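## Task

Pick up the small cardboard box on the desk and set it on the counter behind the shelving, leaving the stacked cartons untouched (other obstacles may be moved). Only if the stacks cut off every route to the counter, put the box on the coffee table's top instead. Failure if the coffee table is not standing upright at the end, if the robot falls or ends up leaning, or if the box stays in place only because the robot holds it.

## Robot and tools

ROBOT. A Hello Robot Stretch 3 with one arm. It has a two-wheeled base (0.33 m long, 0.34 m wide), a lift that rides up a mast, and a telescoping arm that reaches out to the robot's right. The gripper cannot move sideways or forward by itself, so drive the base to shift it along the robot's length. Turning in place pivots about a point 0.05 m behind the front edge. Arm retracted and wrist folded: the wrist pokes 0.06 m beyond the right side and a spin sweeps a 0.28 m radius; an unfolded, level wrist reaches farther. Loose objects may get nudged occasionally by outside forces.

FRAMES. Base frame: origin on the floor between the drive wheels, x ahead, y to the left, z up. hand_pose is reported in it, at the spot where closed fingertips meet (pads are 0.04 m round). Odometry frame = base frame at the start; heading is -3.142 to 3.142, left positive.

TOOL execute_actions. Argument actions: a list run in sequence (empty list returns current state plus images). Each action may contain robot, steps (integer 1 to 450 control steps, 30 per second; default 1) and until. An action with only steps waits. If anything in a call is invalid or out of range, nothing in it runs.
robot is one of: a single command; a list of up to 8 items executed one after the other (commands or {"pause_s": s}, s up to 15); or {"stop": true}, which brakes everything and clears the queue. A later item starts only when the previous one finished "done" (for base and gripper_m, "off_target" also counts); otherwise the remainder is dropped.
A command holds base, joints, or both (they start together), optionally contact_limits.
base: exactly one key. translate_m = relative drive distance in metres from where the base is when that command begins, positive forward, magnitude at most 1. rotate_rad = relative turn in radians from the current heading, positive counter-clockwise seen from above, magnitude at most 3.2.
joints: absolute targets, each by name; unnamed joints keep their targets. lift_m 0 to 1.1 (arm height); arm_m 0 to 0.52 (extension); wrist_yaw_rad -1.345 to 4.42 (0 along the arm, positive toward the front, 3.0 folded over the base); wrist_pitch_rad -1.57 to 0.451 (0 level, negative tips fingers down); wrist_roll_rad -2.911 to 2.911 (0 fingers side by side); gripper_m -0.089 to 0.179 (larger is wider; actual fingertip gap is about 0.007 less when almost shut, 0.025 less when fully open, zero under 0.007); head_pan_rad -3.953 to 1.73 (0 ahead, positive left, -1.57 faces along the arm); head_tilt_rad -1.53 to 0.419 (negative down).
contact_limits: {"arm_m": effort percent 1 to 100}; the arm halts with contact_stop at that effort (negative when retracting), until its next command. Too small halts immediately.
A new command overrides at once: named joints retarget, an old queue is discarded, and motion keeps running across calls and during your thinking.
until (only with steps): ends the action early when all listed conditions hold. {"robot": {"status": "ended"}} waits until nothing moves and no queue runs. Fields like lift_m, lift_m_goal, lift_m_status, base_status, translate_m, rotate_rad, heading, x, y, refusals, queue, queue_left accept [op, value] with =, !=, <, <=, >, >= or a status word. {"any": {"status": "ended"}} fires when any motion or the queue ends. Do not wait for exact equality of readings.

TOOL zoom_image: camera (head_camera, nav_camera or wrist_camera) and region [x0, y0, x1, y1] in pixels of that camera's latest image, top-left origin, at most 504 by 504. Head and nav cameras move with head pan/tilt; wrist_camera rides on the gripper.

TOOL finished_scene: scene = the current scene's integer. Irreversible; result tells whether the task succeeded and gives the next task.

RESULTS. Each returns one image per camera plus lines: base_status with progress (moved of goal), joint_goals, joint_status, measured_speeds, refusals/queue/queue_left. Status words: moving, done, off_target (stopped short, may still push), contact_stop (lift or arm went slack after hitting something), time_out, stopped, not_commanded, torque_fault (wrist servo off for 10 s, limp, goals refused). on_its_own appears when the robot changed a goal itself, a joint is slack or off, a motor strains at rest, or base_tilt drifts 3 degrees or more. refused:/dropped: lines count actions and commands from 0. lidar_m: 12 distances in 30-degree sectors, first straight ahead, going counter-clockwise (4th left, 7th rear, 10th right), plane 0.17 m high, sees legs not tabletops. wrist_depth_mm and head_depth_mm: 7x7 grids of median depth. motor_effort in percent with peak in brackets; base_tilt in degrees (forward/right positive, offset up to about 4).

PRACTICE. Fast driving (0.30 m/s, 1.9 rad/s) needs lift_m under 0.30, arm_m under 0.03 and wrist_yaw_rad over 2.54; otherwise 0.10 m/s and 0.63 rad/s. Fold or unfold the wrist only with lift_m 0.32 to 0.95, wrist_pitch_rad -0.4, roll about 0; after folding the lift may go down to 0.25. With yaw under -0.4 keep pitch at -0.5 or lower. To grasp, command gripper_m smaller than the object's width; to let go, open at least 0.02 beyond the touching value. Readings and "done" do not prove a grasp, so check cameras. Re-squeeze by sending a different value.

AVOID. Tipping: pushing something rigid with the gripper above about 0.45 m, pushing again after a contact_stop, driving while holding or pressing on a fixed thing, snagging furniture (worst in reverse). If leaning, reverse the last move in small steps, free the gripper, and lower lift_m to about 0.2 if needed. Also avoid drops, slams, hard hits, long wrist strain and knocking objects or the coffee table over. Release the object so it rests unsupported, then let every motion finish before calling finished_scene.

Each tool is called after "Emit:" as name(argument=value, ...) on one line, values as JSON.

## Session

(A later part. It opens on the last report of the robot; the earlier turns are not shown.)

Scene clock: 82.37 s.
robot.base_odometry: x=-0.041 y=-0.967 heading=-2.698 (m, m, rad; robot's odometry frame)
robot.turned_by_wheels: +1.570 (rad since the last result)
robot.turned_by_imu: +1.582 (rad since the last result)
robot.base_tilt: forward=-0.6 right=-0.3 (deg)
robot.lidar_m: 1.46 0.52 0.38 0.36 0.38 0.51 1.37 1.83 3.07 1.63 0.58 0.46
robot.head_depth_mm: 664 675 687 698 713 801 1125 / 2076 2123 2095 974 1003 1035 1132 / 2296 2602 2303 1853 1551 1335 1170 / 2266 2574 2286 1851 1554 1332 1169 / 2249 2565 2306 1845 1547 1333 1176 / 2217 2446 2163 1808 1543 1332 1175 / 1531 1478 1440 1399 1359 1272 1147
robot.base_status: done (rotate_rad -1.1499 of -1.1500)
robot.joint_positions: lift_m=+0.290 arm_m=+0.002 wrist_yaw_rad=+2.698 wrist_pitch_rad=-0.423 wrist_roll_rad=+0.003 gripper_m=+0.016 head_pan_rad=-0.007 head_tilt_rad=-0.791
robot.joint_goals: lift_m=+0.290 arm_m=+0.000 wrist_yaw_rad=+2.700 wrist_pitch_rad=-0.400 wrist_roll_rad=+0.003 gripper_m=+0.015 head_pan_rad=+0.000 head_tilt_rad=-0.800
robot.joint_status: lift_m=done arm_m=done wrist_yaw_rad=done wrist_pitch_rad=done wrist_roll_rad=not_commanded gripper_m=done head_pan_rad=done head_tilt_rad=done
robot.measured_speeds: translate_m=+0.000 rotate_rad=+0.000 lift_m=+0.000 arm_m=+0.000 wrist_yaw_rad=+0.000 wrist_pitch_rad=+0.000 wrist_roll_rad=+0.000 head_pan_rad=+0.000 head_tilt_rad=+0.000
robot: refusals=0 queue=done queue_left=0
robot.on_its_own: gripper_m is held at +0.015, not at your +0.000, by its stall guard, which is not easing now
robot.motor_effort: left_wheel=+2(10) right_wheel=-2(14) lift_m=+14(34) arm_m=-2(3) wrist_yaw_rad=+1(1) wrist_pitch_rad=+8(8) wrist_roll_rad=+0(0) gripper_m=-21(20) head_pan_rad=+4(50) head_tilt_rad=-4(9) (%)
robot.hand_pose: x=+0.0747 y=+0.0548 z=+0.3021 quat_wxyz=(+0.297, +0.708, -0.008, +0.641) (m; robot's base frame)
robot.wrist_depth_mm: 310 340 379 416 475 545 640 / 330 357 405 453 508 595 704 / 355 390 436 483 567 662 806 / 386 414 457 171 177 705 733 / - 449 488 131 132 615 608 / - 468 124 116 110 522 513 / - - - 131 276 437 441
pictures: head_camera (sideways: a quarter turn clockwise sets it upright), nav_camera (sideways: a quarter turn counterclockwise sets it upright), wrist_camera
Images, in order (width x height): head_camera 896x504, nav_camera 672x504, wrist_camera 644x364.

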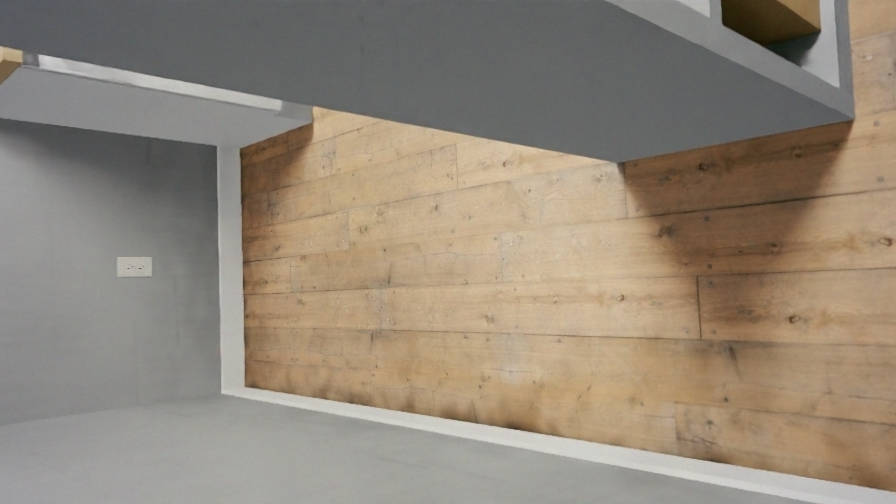

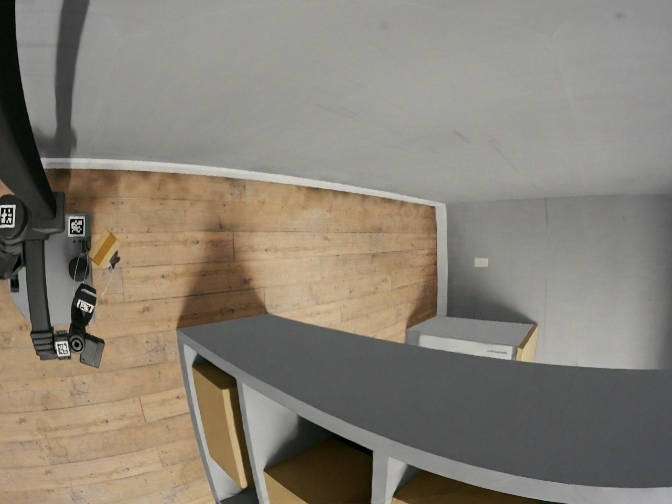

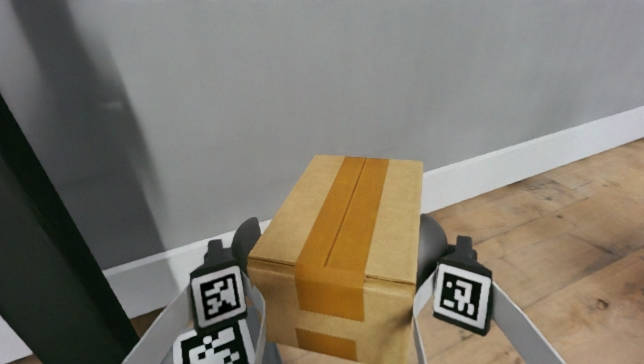

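Emit:
execute_actions(actions=[{"robot":[{"base":{"rotate_rad":0.25}},{"base":{"translate_m":0.33}},{"base":{"rotate_rad":-0.26}},{"base":{"translate_m":0.8},"joints":{"head_pan_rad":-0.5}}],"steps":450,"until":{"robot":{"status":"ended"}}}])

Emit:
execute_actions(actions=[{"robot":[{"base":{"translate_m":0.8},"joints":{"head_pan_rad":-1.5}},{"joints":{"lift_m":0.94}},{"joints":{"wrist_yaw_rad":1.6}},{"joints":{"lift_m":1.05}},{"joints":{"wrist_yaw_rad":0.2}}],"steps":450,"until":{"robot":{"status":"ended"}}},{"steps":450,"until":{"robot":{"status":"ended"}}}])

Scene clock: 94.13 s.
robot.base_odometry: x=-1.021 y=-1.513 heading=-2.708 (m, m, rad; robot's odometry frame)
robot.turned_by_wheels: -0.010 (rad since the last result)
robot.turned_by_imu: -0.005 (rad since the last result)
robot.base_tilt: forward=-0.7 right=-0.3 (deg)
robot.lidar_m: 1.23 0.43 0.31 0.30 0.31 0.42 1.10 0.47 0.43 1.06 1.19 1.06
robot.head_depth_mm: 1292 1192 1442 1765 1556 1336 1177 / 1288 1098 1301 1596 1558 1334 1175 / 1287 1056 1221 1445 1552 1337 1175 / 1288 1214 1402 1647 1554 1339 1166 / 1338 1457 1701 1858 1548 1334 1170 / 1316 1471 1670 1799 1550 1336 1175 / 1245 1391 1559 1747 1544 1332 1168
robot.base_status: done (translate_m +0.8000 of +0.8000)
robot.joint_positions: lift_m=+0.290 arm_m=+0.002 wrist_yaw_rad=+2.698 wrist_pitch_rad=-0.423 wrist_roll_rad=+0.003 gripper_m=+0.016 head_pan_rad=-0.493 head_tilt_rad=-0.791
robot.joint_goals: lift_m=+0.290 arm_m=+0.000 wrist_yaw_rad=+2.700 wrist_pitch_rad=-0.400 wrist_roll_rad=+0.003 gripper_m=+0.015 head_pan_rad=-0.500 head_tilt_rad=-0.800
robot.joint_status: lift_m=done arm_m=done wrist_yaw_rad=done wrist_pitch_rad=done wrist_roll_rad=not_commanded gripper_m=done head_pan_rad=done head_tilt_rad=done
robot.measured_speeds: translate_m=+0.000 rotate_rad=+0.000 lift_m=+0.000 arm_m=+0.000 wrist_yaw_rad=+0.000 wrist_pitch_rad=+0.000 wrist_roll_rad=+0.000 head_pan_rad=+0.000 head_tilt_rad=+0.000
robot: refusals=0 queue=done queue_left=0
robot.on_its_own: gripper_m is held at +0.015, not at your +0.000, by its stall guard, which is not easing now
robot.motor_effort: left_wheel=+1(9) right_wheel=-2(11) lift_m=+14(14) arm_m=-2(2) wrist_yaw_rad=+1(1) wrist_pitch_rad=+8(8) wrist_roll_rad=+0(0) gripper_m=-20(20) head_pan_rad=-4(35) head_tilt_rad=-5(4) (%)
robot.hand_pose: x=+0.0747 y=+0.0548 z=+0.3021 quat_wxyz=(+0.297, +0.708, -0.007, +0.641) (m; robot's base frame)
robot.wrist_depth_mm: 263 286 313 353 394 462 541 / 279 303 336 379 432 509 612 / 297 324 359 411 480 571 699 / 321 351 395 170 178 630 727 / - 374 415 130 132 606 618 / - 407 124 117 110 534 516 / - - - 131 273 436 437
pictures: head_camera (sideways: a quarter turn clockwise sets it upright), nav_camera (sideways: a quarter turn counterclockwise sets it upright), wrist_camera
Images, in order (width x height): head_camera 896x504, nav_camera 672x504, wrist_camera 644x364.

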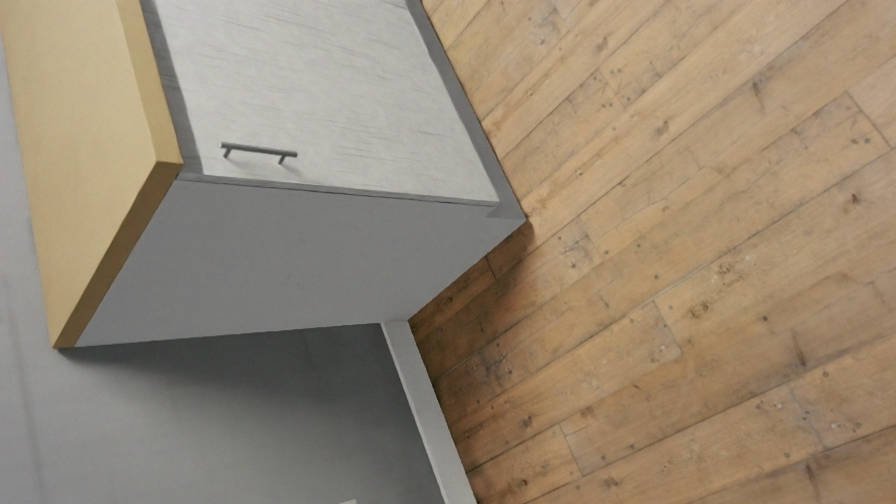

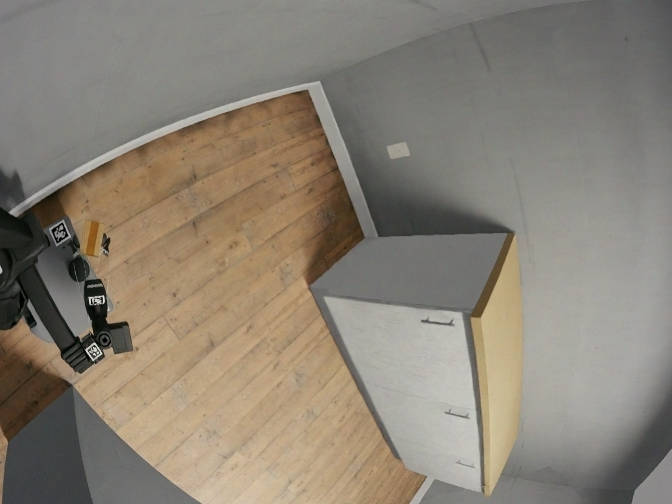

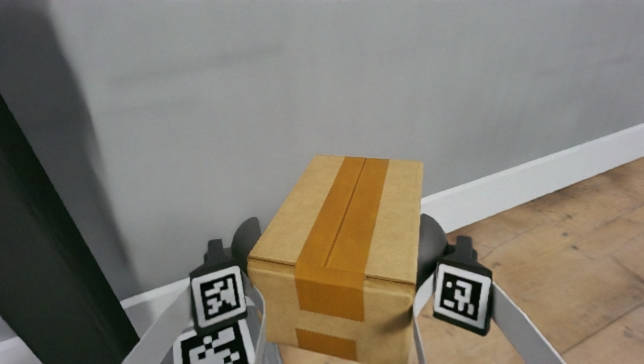

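Scene clock: 110.17 s.
robot.base_odometry: x=-1.747 y=-1.849 heading=-2.708 (m, m, rad; robot's odometry frame)
robot.turned_by_wheels: +0.000 (rad since the last result)
robot.turned_by_imu: +0.005 (rad since the last result)
robot.base_tilt: forward=-0.6 right=-0.2 (deg)
robot.lidar_m: 0.62 0.44 0.32 0.31 0.32 0.43 1.16 1.14 1.53 0.65 0.67 0.64
robot.head_depth_mm: 2976 - - - - 1293 1174 / 3005 - - - - 1287 1175 / 3070 - - - - 1336 1172 / 1463 - 345 - 1101 1312 1171 / 1266 880 695 861 1029 1275 1173 / 1267 876 728 842 1031 1280 1169 / 1263 870 727 845 1037 1284 1174
robot.base_status: done (translate_m +0.8000 of +0.8000)
robot.joint_positions: lift_m=+1.049 arm_m=+0.002 wrist_yaw_rad=+0.202 wrist_pitch_rad=-0.423 wrist_roll_rad=+0.003 gripper_m=+0.016 head_pan_rad=-1.493 head_tilt_rad=-0.791
robot.joint_goals: lift_m=+1.050 arm_m=+0.000 wrist_yaw_rad=+0.200 wrist_pitch_rad=-0.400 wrist_roll_rad=+0.003 gripper_m=+0.015 head_pan_rad=-1.500 head_tilt_rad=-0.800
robot.joint_status: lift_m=done arm_m=done wrist_yaw_rad=done wrist_pitch_rad=done wrist_roll_rad=not_commanded gripper_m=done head_pan_rad=done head_tilt_rad=done
robot.measured_speeds: translate_m=+0.000 rotate_rad=+0.000 lift_m=+0.000 arm_m=+0.000 wrist_yaw_rad=+0.000 wrist_pitch_rad=+0.000 wrist_roll_rad=+0.000 head_pan_rad=+0.000 head_tilt_rad=+0.000
robot: refusals=0 queue=done queue_left=0
robot.on_its_own: gripper_m is held at +0.015, not at your +0.000, by its stall guard, which is not easing now
robot.motor_effort: left_wheel=+1(11) right_wheel=+0(7) lift_m=+34(38) arm_m=-2(3) wrist_yaw_rad=-1(1) wrist_pitch_rad=+8(8) wrist_roll_rad=+0(0) gripper_m=-21(21) head_pan_rad=-4(50) head_tilt_rad=-5(4) (%)
robot.hand_pose: x=+0.0235 y=-0.3666 z=+1.0611 quat_wxyz=(+0.702, +0.218, -0.674, -0.078) (m; robot's base frame)
robot.wrist_depth_mm: 628 850 - - - - - / 639 826 - 943 - - - / 618 690 672 672 - - - / 599 572 550 171 178 - - / 630 644 563 131 133 - - / 649 749 123 116 110 - - / 664 814 807 131 - - -
pictures: head_camera (sideways: a quarter turn clockwise sets it upright), nav_camera (sideways: a quarter turn counterclockwise sets it upright), wrist_camera
Images, in order (width x height): head_camera 896x504, nav_camera 672x504, wrist_camera 644x364.

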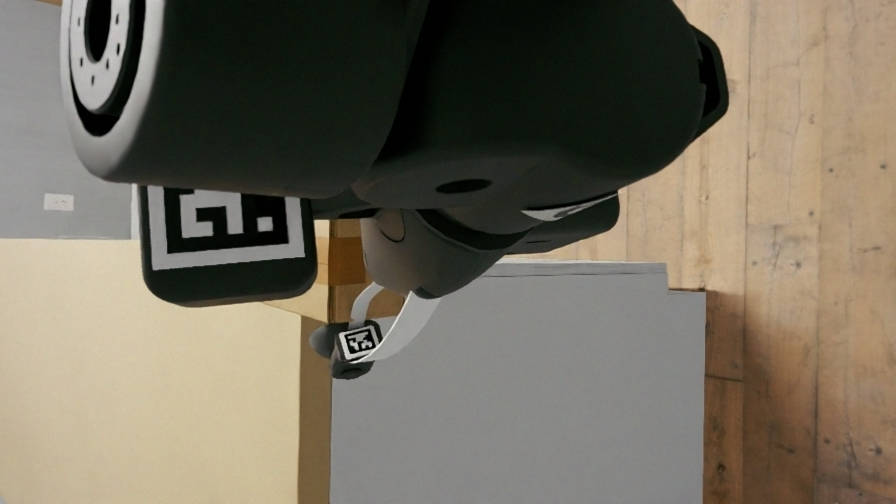

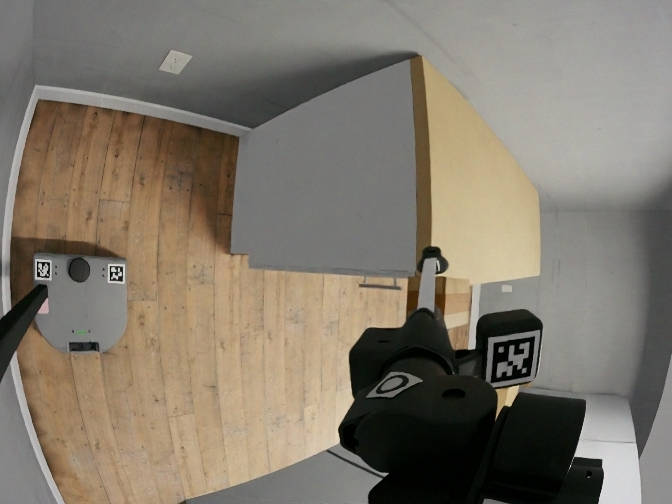

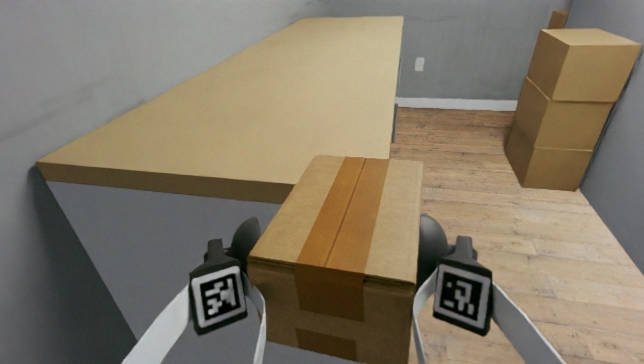

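Emit:
execute_actions(actions=[{"robot":[{"base":{"translate_m":0.25},"joints":{"arm_m":0.47}},{"joints":{"lift_m":0.955}}],"steps":450,"until":{"robot":{"status":"ended"}}}])

Scene clock: 117.33 s.
robot.base_odometry: x=-1.974 y=-1.954 heading=-2.708 (m, m, rad; robot's odometry frame)
robot.turned_by_wheels: +0.000 (rad since the last result)
robot.turned_by_imu: +0.001 (rad since the last result)
robot.base_tilt: forward=-0.7 right=-0.3 (deg)
robot.lidar_m: 0.37 0.38 0.33 0.31 0.32 0.44 1.17 1.39 0.67 0.64 0.52 0.38
robot.head_depth_mm: - - 722 1767 1556 1334 1179 / - 844 720 829 1046 1310 1178 / - 809 719 830 1018 1263 1174 / 1363 788 719 834 1022 1264 1170 / 1272 875 723 835 1025 1261 1168 / 1270 874 723 839 1027 1272 1169 / 1086 872 725 839 1002 1142 1117
robot.base_status: done (translate_m +0.2500 of +0.2500)
robot.joint_positions: lift_m=+0.955 arm_m=+0.470 wrist_yaw_rad=+0.201 wrist_pitch_rad=-0.423 wrist_roll_rad=+0.003 gripper_m=+0.016 head_pan_rad=-1.493 head_tilt_rad=-0.791
robot.joint_goals: lift_m=+0.955 arm_m=+0.470 wrist_yaw_rad=+0.200 wrist_pitch_rad=-0.400 wrist_roll_rad=+0.003 gripper_m=+0.015 head_pan_rad=-1.500 head_tilt_rad=-0.800
robot.joint_status: lift_m=done arm_m=done wrist_yaw_rad=done wrist_pitch_rad=done wrist_roll_rad=not_commanded gripper_m=done head_pan_rad=done head_tilt_rad=done
robot.measured_speeds: translate_m=+0.000 rotate_rad=+0.000 lift_m=+0.000 arm_m=+0.000 wrist_yaw_rad=+0.000 wrist_pitch_rad=+0.000 wrist_roll_rad=+0.000 head_pan_rad=+0.000 head_tilt_rad=+0.000
robot: refusals=0 queue=done queue_left=0
robot.on_its_own: gripper_m is held at +0.015, not at your +0.000, by its stall guard, which is not easing now
robot.motor_effort: left_wheel=+1(7) right_wheel=+0(6) lift_m=+14(34) arm_m=+2(1) wrist_yaw_rad=+0(1) wrist_pitch_rad=+8(8) wrist_roll_rad=+0(0) gripper_m=-20(20) head_pan_rad=-4(4) head_tilt_rad=-4(4) (%)
robot.hand_pose: x=+0.0231 y=-0.8341 z=+0.9671 quat_wxyz=(+0.702, +0.217, -0.674, -0.079) (m; robot's base frame)
robot.wrist_depth_mm: 377 496 750 - - - - / 380 499 634 628 582 567 - / 380 434 434 419 413 398 421 / 338 331 325 170 178 309 304 / 272 265 262 130 133 249 246 / 226 223 124 116 110 214 209 / 194 190 184 131 151 179 181
pictures: head_camera (sideways: a quarter turn clockwise sets it upright), nav_camera (sideways: a quarter turn counterclockwise sets it upright), wrist_camera
Images, in order (width x height): head_camera 896x504, nav_camera 672x504, wrist_camera 644x364.

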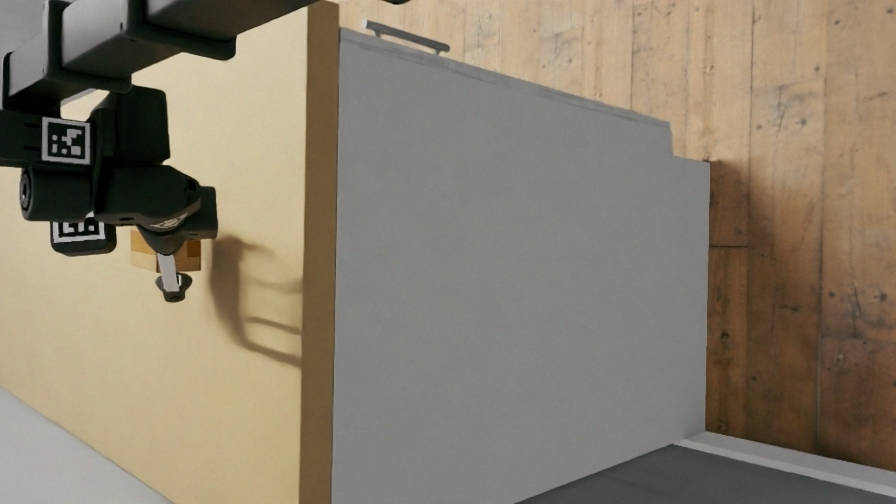

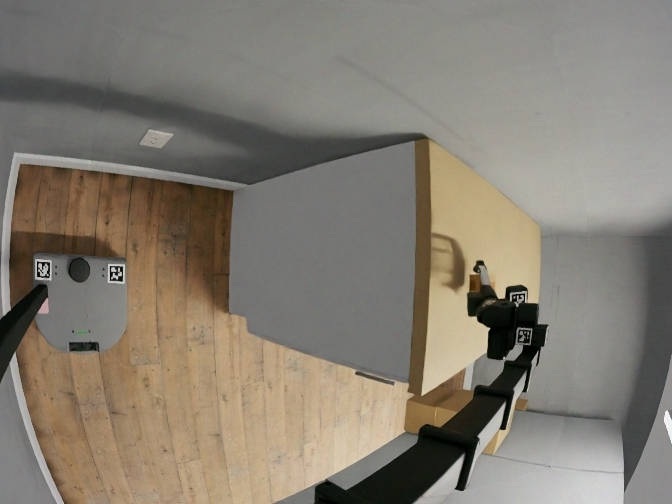

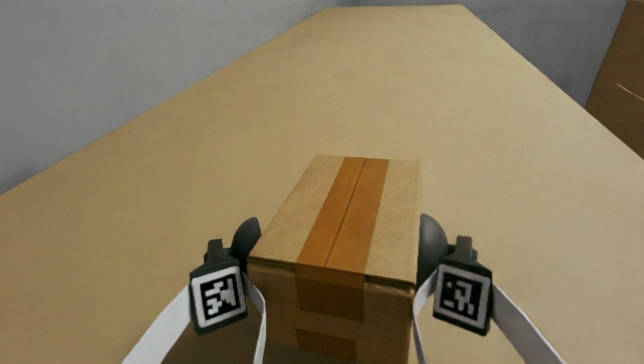

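Depth matches the desk at lift ≈0.762, so lower by about 0.037.

Emit:
execute_actions(actions=[{"robot":[{"joints":{"lift_m":0.919}},{"joints":{"gripper_m":0.15}},{"joints":{"lift_m":0.96,"arm_m":0.3}}],"steps":450,"until":{"robot":{"status":"ended"}}}])

Scene clock: 123.77 s.
robot.base_odometry: x=-1.974 y=-1.954 heading=-2.708 (m, m, rad; robot's odometry frame)
robot.turned_by_wheels: +0.000 (rad since the last result)
robot.turned_by_imu: +0.001 (rad since the last result)
robot.base_tilt: forward=-0.7 right=-0.2 (deg)
robot.lidar_m: 0.37 0.38 0.33 0.31 0.32 0.44 1.17 1.39 0.67 0.64 0.53 0.38
robot.head_depth_mm: 3004 - 722 1758 1554 1340 1179 / 2965 - 718 830 1046 1309 1175 / 1371 - 720 831 1019 1258 1180 / 1280 806 721 832 1023 1265 1170 / 1277 919 722 836 1026 1276 1172 / 1265 874 722 836 1027 1270 1170 / 1091 872 726 839 1003 1146 1114
robot.base_status: done (translate_m +0.2500 of +0.2500)
robot.joint_positions: lift_m=+0.959 arm_m=+0.300 wrist_yaw_rad=+0.201 wrist_pitch_rad=-0.417 wrist_roll_rad=+0.003 gripper_m=+0.150 head_pan_rad=-1.493 head_tilt_rad=-0.791
robot.joint_goals: lift_m=+0.960 arm_m=+0.300 wrist_yaw_rad=+0.200 wrist_pitch_rad=-0.400 wrist_roll_rad=+0.003 gripper_m=+0.150 head_pan_rad=-1.500 head_tilt_rad=-0.800
robot.joint_status: lift_m=done arm_m=done wrist_yaw_rad=done wrist_pitch_rad=done wrist_roll_rad=not_commanded gripper_m=done head_pan_rad=done head_tilt_rad=done
robot.measured_speeds: translate_m=+0.000 rotate_rad=+0.000 lift_m=+0.000 arm_m=+0.000 wrist_yaw_rad=+0.000 wrist_pitch_rad=+0.000 wrist_roll_rad=+0.000 head_pan_rad=+0.000 head_tilt_rad=+0.000
robot: refusals=0 queue=done queue_left=0
robot.motor_effort: left_wheel=+1(1) right_wheel=+0(1) lift_m=+33(35) arm_m=-3(4) wrist_yaw_rad=-1(0) wrist_pitch_rad=+6(8) wrist_roll_rad=+0(0) gripper_m=+0(82) head_pan_rad=-3(4) head_tilt_rad=-3(4) (%)
robot.hand_pose: x=+0.0233 y=-0.6652 z=+0.9723 quat_wxyz=(+0.702, +0.215, -0.674, -0.077) (m; robot's base frame)
robot.wrist_depth_mm: 372 485 761 - - - - / 370 499 659 657 628 592 - / 385 456 454 438 400 417 442 / 352 350 339 317 301 318 316 / 282 288 273 269 267 262 256 / 234 - 228 225 222 219 215 / 224 211 195 193 190 188 183
pictures: head_camera (sideways: a quarter turn clockwise sets it upright), nav_camera (sideways: a quarter turn counterclockwise sets it upright), wrist_camera
Images, in order (width x height): head_camera 896x504, nav_camera 672x504, wrist_camera 644x364.

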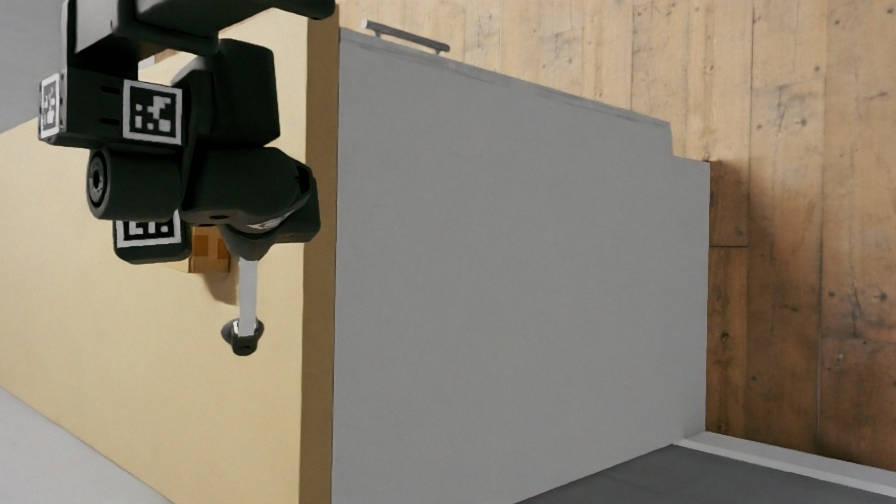

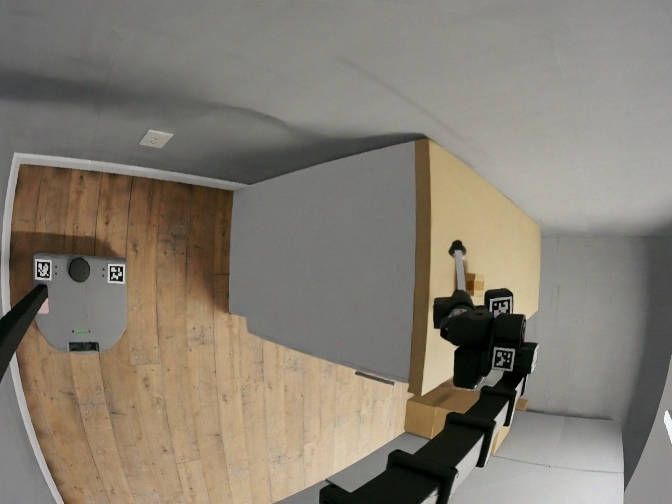

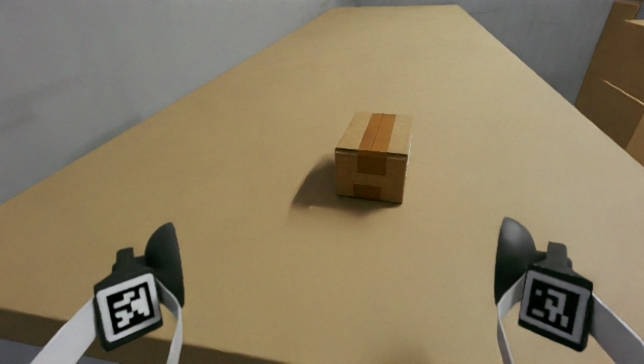

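Emit:
finished_scene(scene=1)

The scene is finished: the task was done.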